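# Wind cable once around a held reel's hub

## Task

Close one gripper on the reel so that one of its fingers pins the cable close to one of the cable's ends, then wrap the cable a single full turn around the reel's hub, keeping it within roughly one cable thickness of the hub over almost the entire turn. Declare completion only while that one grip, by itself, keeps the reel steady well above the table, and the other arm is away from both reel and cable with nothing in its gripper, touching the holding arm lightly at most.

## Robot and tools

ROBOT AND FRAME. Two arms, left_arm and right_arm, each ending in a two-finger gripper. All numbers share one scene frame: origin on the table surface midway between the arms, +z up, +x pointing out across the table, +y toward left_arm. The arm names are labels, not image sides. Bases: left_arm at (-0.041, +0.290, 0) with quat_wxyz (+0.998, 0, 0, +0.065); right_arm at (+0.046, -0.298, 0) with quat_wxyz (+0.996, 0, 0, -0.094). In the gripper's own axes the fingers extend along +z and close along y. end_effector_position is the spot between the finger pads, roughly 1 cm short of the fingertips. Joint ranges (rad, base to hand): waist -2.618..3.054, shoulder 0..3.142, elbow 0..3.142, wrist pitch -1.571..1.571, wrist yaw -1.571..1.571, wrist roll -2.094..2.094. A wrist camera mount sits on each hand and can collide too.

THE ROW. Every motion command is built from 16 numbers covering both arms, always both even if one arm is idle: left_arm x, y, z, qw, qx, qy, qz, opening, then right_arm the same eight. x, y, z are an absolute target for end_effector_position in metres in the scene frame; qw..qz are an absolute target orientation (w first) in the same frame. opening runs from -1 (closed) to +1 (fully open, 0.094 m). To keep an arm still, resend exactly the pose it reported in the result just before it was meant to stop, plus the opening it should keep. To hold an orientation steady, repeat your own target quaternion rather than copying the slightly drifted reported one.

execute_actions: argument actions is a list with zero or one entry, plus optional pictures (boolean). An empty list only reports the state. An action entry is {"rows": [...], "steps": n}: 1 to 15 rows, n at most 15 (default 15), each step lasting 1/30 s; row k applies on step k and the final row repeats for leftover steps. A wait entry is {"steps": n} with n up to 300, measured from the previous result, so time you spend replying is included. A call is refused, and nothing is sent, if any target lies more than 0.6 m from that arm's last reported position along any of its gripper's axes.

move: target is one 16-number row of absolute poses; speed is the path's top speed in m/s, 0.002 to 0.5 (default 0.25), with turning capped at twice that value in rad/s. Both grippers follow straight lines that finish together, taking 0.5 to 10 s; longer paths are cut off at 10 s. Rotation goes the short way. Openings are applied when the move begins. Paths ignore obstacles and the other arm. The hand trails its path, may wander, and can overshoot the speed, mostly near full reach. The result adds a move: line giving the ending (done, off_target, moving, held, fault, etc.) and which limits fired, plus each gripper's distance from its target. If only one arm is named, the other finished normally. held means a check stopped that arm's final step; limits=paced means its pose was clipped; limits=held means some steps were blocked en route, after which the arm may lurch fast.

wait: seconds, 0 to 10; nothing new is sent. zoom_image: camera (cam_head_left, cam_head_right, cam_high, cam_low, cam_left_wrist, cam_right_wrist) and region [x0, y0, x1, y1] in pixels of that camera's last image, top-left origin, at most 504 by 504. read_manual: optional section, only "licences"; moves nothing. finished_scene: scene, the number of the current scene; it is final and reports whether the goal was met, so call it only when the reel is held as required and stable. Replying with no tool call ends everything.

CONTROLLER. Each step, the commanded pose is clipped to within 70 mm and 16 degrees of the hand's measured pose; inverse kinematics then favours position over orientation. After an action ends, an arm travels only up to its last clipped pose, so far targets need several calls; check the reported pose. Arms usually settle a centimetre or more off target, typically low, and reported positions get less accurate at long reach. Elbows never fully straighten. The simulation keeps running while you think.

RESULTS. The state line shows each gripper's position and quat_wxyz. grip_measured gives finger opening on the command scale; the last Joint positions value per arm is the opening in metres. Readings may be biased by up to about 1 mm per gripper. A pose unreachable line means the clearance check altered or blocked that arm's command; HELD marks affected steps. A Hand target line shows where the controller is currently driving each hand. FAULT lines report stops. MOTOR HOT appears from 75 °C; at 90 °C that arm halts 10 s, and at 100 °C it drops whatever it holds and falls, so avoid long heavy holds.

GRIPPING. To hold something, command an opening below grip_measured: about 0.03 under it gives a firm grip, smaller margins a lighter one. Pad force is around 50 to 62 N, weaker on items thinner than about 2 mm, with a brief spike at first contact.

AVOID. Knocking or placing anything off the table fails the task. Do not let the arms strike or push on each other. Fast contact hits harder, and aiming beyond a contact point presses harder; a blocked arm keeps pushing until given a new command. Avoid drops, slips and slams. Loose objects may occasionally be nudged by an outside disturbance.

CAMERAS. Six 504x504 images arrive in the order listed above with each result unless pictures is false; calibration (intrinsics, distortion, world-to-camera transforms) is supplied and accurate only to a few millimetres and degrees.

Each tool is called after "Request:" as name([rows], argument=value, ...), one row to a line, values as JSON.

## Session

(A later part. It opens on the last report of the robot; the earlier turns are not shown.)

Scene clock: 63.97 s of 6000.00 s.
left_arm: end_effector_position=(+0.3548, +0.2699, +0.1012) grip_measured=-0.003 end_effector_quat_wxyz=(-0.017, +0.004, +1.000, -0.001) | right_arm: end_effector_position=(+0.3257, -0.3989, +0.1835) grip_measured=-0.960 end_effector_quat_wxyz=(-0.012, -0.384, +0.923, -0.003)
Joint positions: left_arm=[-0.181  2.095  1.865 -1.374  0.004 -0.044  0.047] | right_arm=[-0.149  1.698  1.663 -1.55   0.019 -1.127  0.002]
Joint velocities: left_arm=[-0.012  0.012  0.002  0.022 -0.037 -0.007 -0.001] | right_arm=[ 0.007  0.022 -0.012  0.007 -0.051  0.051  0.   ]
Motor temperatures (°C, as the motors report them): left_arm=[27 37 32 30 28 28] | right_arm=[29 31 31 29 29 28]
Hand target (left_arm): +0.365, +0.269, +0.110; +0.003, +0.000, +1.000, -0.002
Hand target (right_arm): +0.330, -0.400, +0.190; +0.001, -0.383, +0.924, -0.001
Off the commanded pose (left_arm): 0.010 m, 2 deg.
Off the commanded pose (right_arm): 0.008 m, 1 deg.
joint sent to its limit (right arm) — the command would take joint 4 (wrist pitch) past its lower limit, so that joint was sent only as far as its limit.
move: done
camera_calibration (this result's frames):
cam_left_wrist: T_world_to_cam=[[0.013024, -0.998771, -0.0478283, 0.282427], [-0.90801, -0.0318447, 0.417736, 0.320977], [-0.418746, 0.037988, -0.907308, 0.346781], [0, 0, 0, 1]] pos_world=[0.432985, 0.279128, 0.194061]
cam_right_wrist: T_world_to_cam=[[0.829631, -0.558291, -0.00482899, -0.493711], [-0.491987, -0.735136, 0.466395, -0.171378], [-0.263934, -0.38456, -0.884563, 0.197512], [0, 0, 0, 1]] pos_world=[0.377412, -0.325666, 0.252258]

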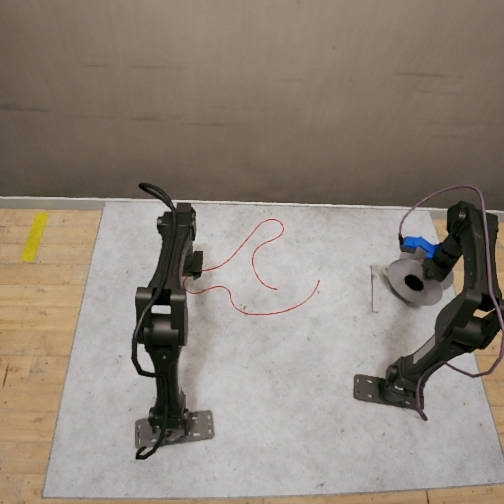

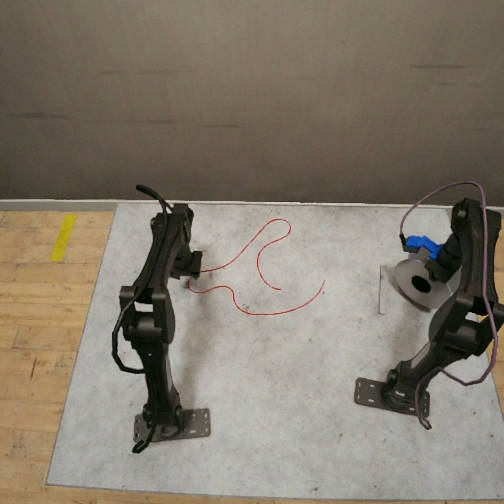

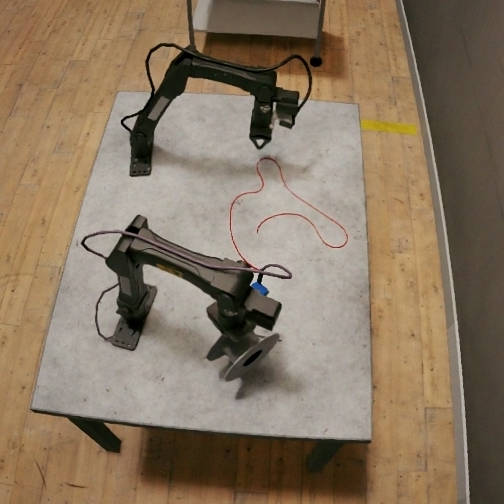

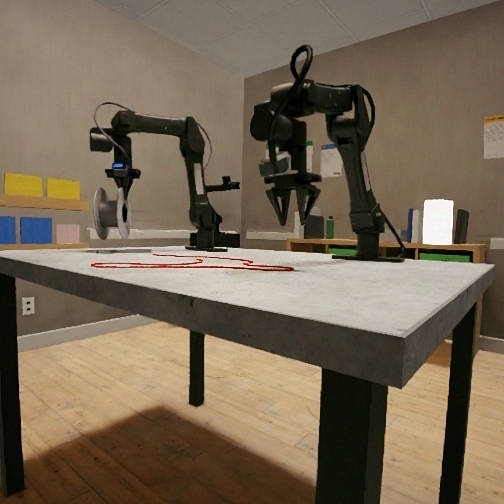

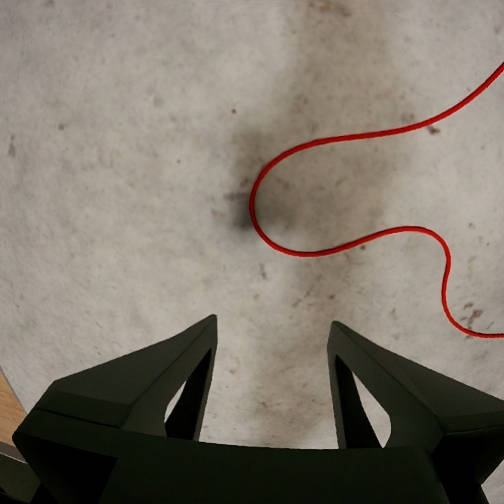

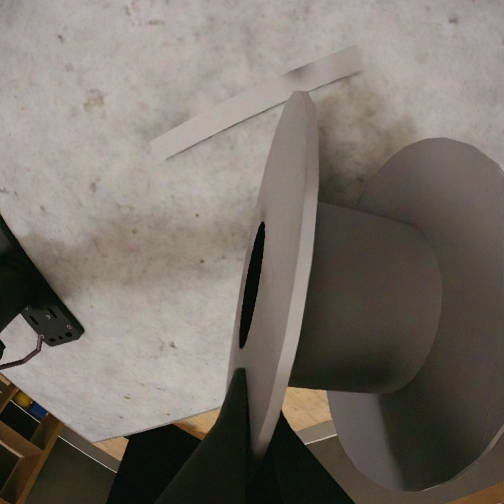

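Request:
move(target=[0.382,0.285,0.002,0,0,1,0,-0.2,0.33,-0.4,0.19,0,-0.383,0.924,0,-0.985], speed=0.08)

Request:
move(target=[0.382,0.285,0.002,0,0,1,0,-0.98,0.3,-0.2,0.19,0,-0.6,0.8,0,-0.985])

Request:
move(target=[0.29,0.345,0.04,0,0,1,0,-0.98,0.265,0.04,0.19,0,-0.707,0.707,0,-0.985], speed=0.15)

Scene clock: 70.13 s of 6000.00 s.
left_arm: end_effector_position=(+0.3819, +0.2803, +0.0118) grip_measured=-0.197 end_effector_quat_wxyz=(+0.001, +0.002, +1.000, -0.002) | right_arm: end_effector_position=(+0.3257, -0.3989, +0.1835) grip_measured=-0.960 end_effector_quat_wxyz=(-0.012, -0.384, +0.923, -0.003)
Joint positions: left_arm=[-0.153  2.22   1.704 -1.053  0.005 -0.019  0.038] | right_arm=[-0.149  1.698  1.663 -1.55   0.019 -1.127  0.002]
Joint velocities: left_arm=[ 0.002 -0.002 -0.012 -0.066  0.022  0.066 -0.001] | right_arm=[-0.012 -0.002 -0.017 -0.051 -0.022 -0.007  0.   ]
Motor temperatures (°C, as the motors report them): left_arm=[27 36 32 30 28 28] | right_arm=[29 31 31 29 29 28]
Hand target (left_arm): +0.382, +0.285, +0.002; -0.000, +0.000, +1.000, -0.000
Hand target (right_arm): +0.330, -0.400, +0.190; +0.001, -0.383, +0.924, -0.001
Off the commanded pose (left_arm): 0.011 m, 0 deg.
Off the commanded pose (right_arm): 0.008 m, 1 deg.
joint sent to its limit (right arm) — the command would take joint 4 (wrist pitch) past its lower limit, so that joint was sent only as far as its limit.
move: off_target (left_arm)
camera_calibration (this result's frames):
cam_left_wrist: T_world_to_cam=[[0.01811, -0.998832, -0.0447979, 0.286239], [-0.92216, -0.0340012, 0.385311, 0.389679], [-0.386384, 0.0343329, -0.921699, 0.265388], [0, 0, 0, 1]] pos_world=[0.456705, 0.290042, 0.107283]
cam_right_wrist: T_world_to_cam=[[0.829631, -0.558291, -0.00482899, -0.493711], [-0.491987, -0.735136, 0.466395, -0.171378], [-0.263934, -0.38456, -0.884563, 0.197512], [0, 0, 0, 1]] pos_world=[0.377412, -0.325666, 0.252258]

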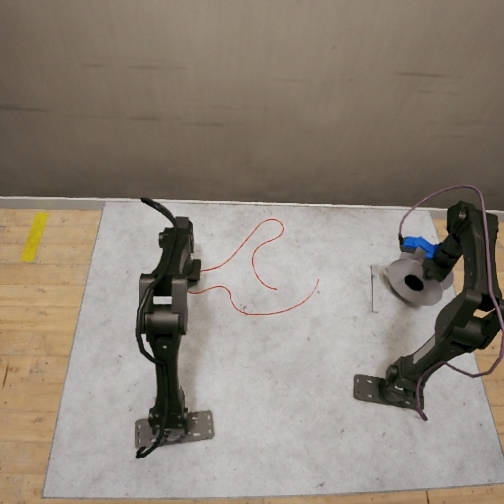

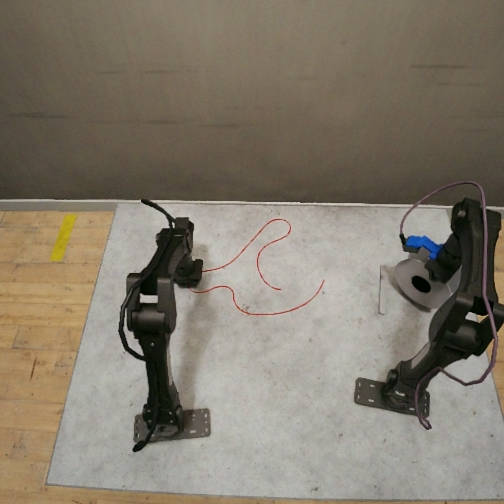

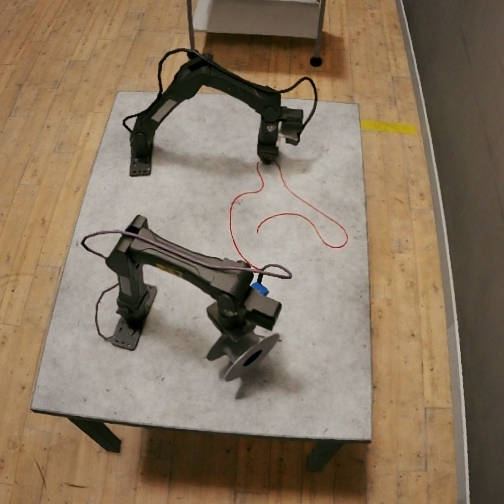

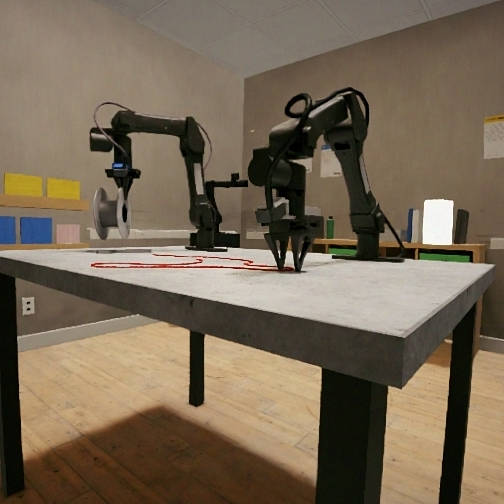

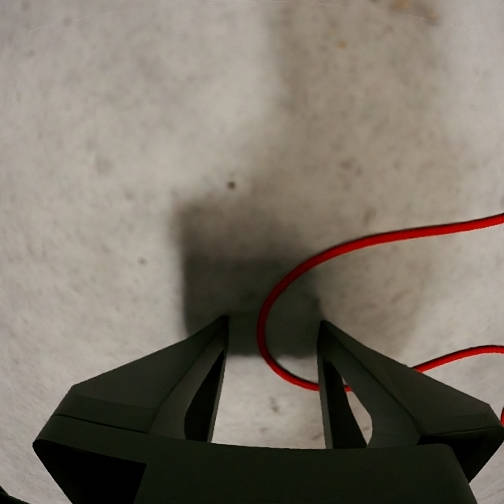

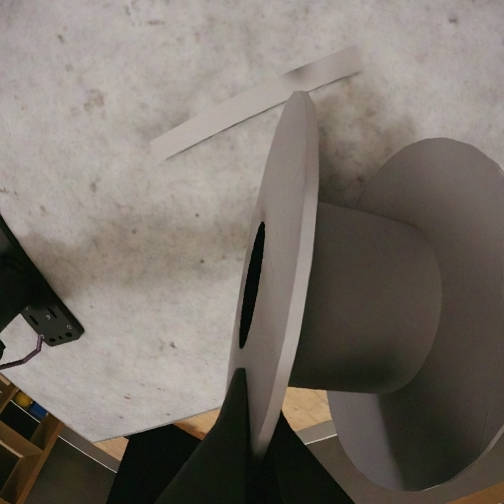

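Scene clock: 71.60 s of 6000.00 s.
left_arm: end_effector_position=(+0.3836, +0.2799, +0.0118) grip_measured=-0.956 end_effector_quat_wxyz=(+0.004, +0.002, +1.000, -0.004) | right_arm: end_effector_position=(+0.2961, -0.2015, +0.1819) grip_measured=-0.960 end_effector_quat_wxyz=(+0.010, +0.604, -0.797, -0.008)
Joint positions: left_arm=[-0.153  2.22   1.704 -1.046  0.007 -0.019  0.002] | right_arm=[ 0.548  1.593  1.543 -1.544 -0.009 -0.937  0.002]
Joint velocities: left_arm=[ 0.002 -0.007 -0.012 -0.037  0.081 -0.066 -0.   ] | right_arm=[-0.012 -0.002 -0.022 -0.066 -0.037  0.066 -0.   ]
Motor temperatures (°C, as the motors report them): left_arm=[27 36 32 30 28 28] | right_arm=[29 31 31 29 29 28]
Hand target (left_arm): +0.382, +0.285, +0.002; -0.000, -0.000, +1.000, -0.000
Hand target (right_arm): +0.300, -0.199, +0.190; +0.007, -0.600, +0.800, +0.006
Off the commanded pose (left_arm): 0.011 m, 1 deg.
Off the commanded pose (right_arm): 0.009 m, 2 deg.
move: off_target (left_arm)
camera_calibration (this result's frames):
cam_left_wrist: T_world_to_cam=[[0.0183982, -0.998922, -0.0426107, 0.285719], [-0.924767, -0.0332028, 0.379082, 0.392079], [-0.380088, 0.0324306, -0.924382, 0.264216], [0, 0, 0, 1]] pos_world=[0.45775, 0.28986, 0.107781]
cam_right_wrist: T_world_to_cam=[[0.996184, -0.0847102, -0.0210332, -0.309875], [-0.0663614, -0.891616, 0.447902, -0.194294], [-0.0566954, -0.444797, -0.893835, 0.192394], [0, 0, 0, 1]] pos_world=[0.306707, -0.113909, 0.252476]

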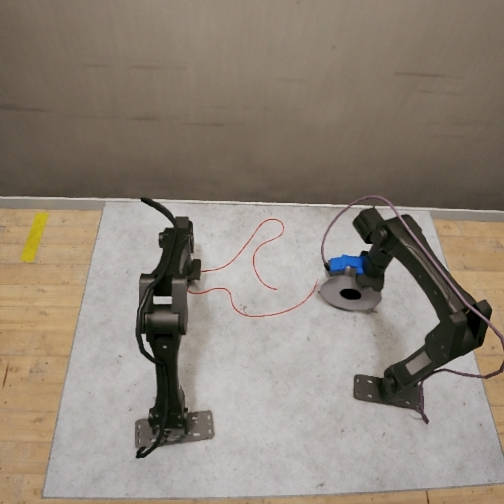

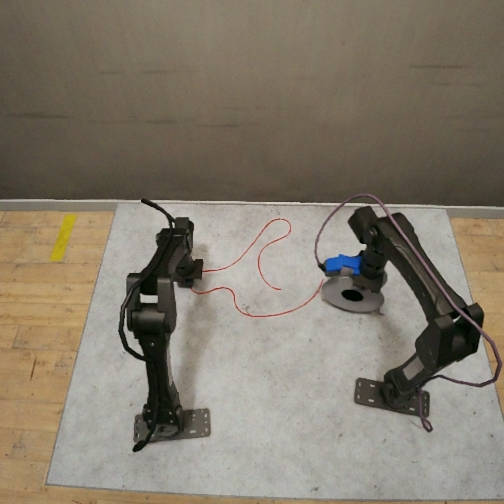

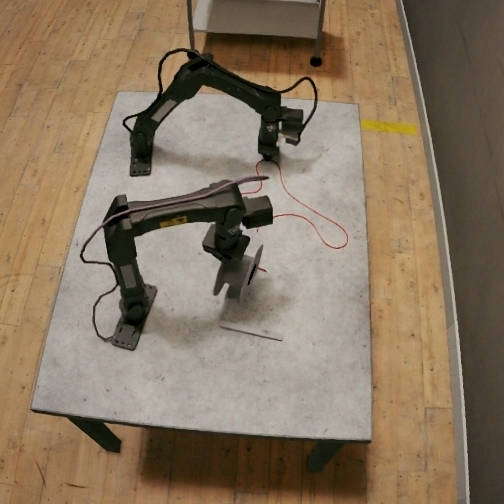

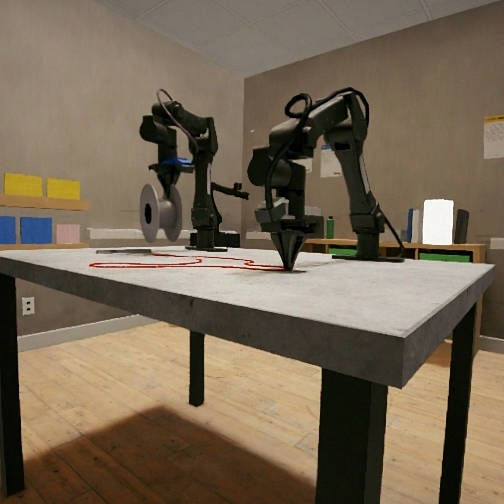

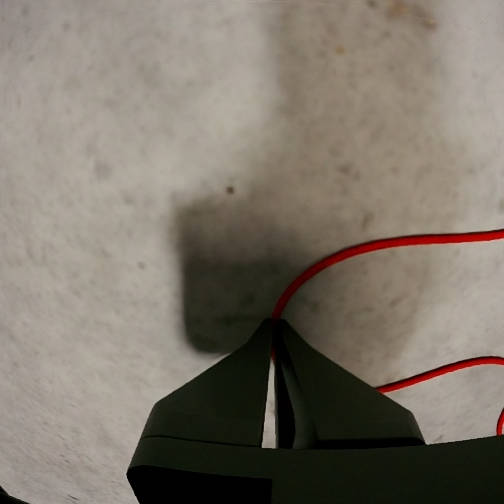

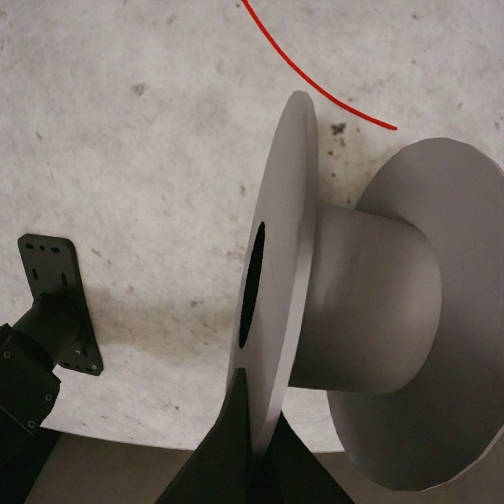

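Scene clock: 73.60 s of 6000.00 s.
left_arm: end_effector_position=(+0.2939, +0.3439, +0.0369) grip_measured=-0.956 end_effector_quat_wxyz=(-0.007, -0.000, +1.000, -0.003) | right_arm: end_effector_position=(+0.2624, +0.0354, +0.1828) grip_measured=-0.960 end_effector_quat_wxyz=(-0.037, +0.709, -0.704, -0.012)
Joint positions: left_arm=[ 0.029  1.898  1.321 -1.01   0.005  0.159  0.002] | right_arm=[ 1.179  2.033  2.097 -1.558 -0.008 -0.588  0.002]
Joint velocities: left_arm=[-0.012 -0.002  0.012 -0.037 -0.066  0.051 -0.001] | right_arm=[-0.017 -0.012  0.007  0.007  0.051  0.081  0.   ]
Motor temperatures (°C, as the motors report them): left_arm=[27 36 32 30 28 28] | right_arm=[29 31 31 29 29 28]
Hand target (left_arm): +0.292, +0.347, +0.041; +0.001, -0.000, +1.000, -0.000
Hand target (right_arm): +0.264, +0.041, +0.192; -0.052, +0.706, -0.706, -0.018
Off the commanded pose (left_arm): 0.005 m, 1 deg.
Off the commanded pose (right_arm): 0.009 m, 4 deg.
joint sent to its limit (right arm) — the command would take joint 4 (wrist pitch) past its lower limit, so that joint was sent only as far as its limit.
move: off_target (right_arm)
camera_calibration (this result's frames):
cam_left_wrist: T_world_to_cam=[[0.021588, -0.998834, -0.0431794, 0.351362], [-0.915663, -0.0370924, 0.400233, 0.299658], [-0.401368, 0.0308975, -0.915396, 0.257807], [0, 0, 0, 1]] pos_world=[0.370276, 0.354102, 0.131234]
cam_right_wrist: T_world_to_cam=[[0.979725, 0.193585, 0.0516069, -0.275041], [0.15856, -0.906673, 0.390901, -0.0337715], [0.122463, -0.374793, -0.918985, 0.251767], [0, 0, 0, 1]] pos_world=[0.243987, 0.116985, 0.258766]

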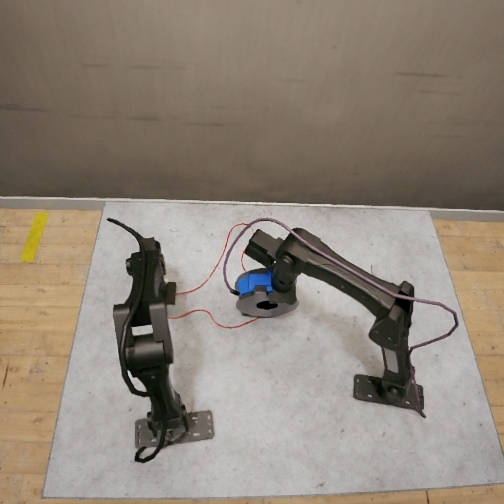

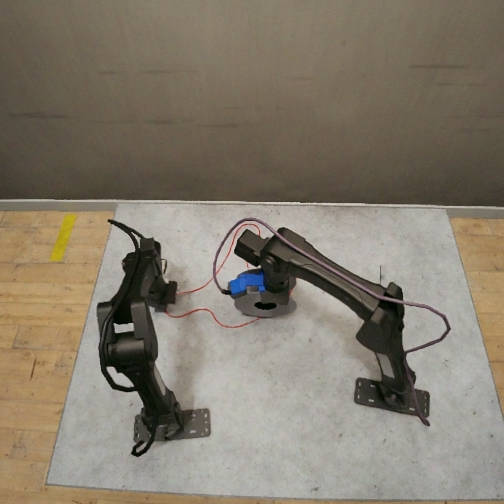

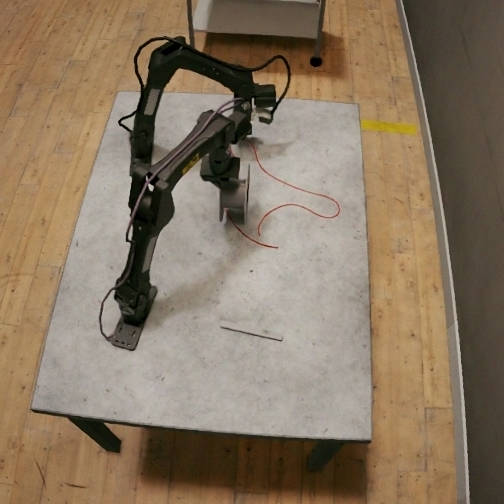

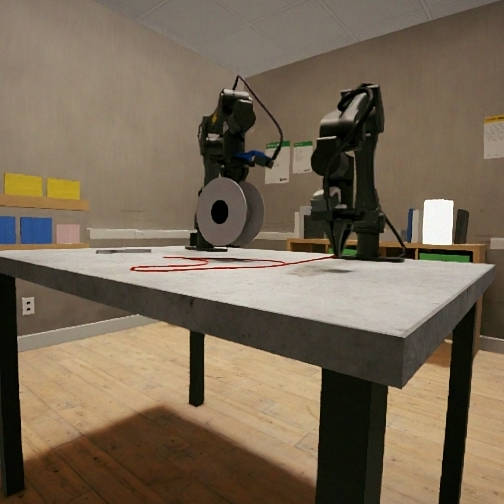

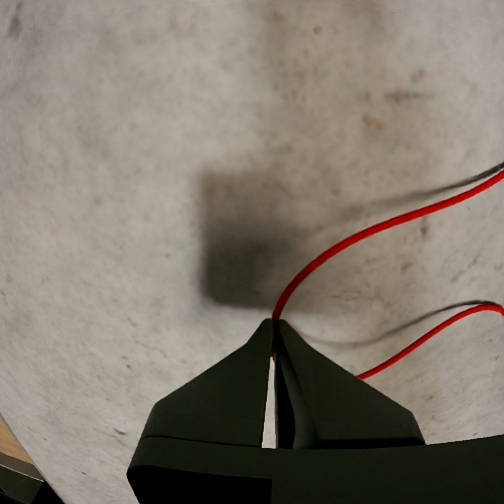

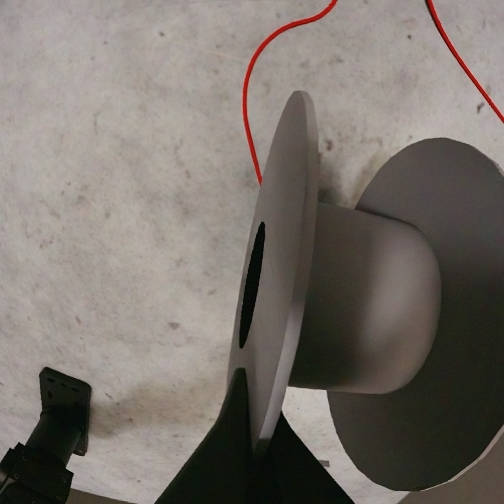

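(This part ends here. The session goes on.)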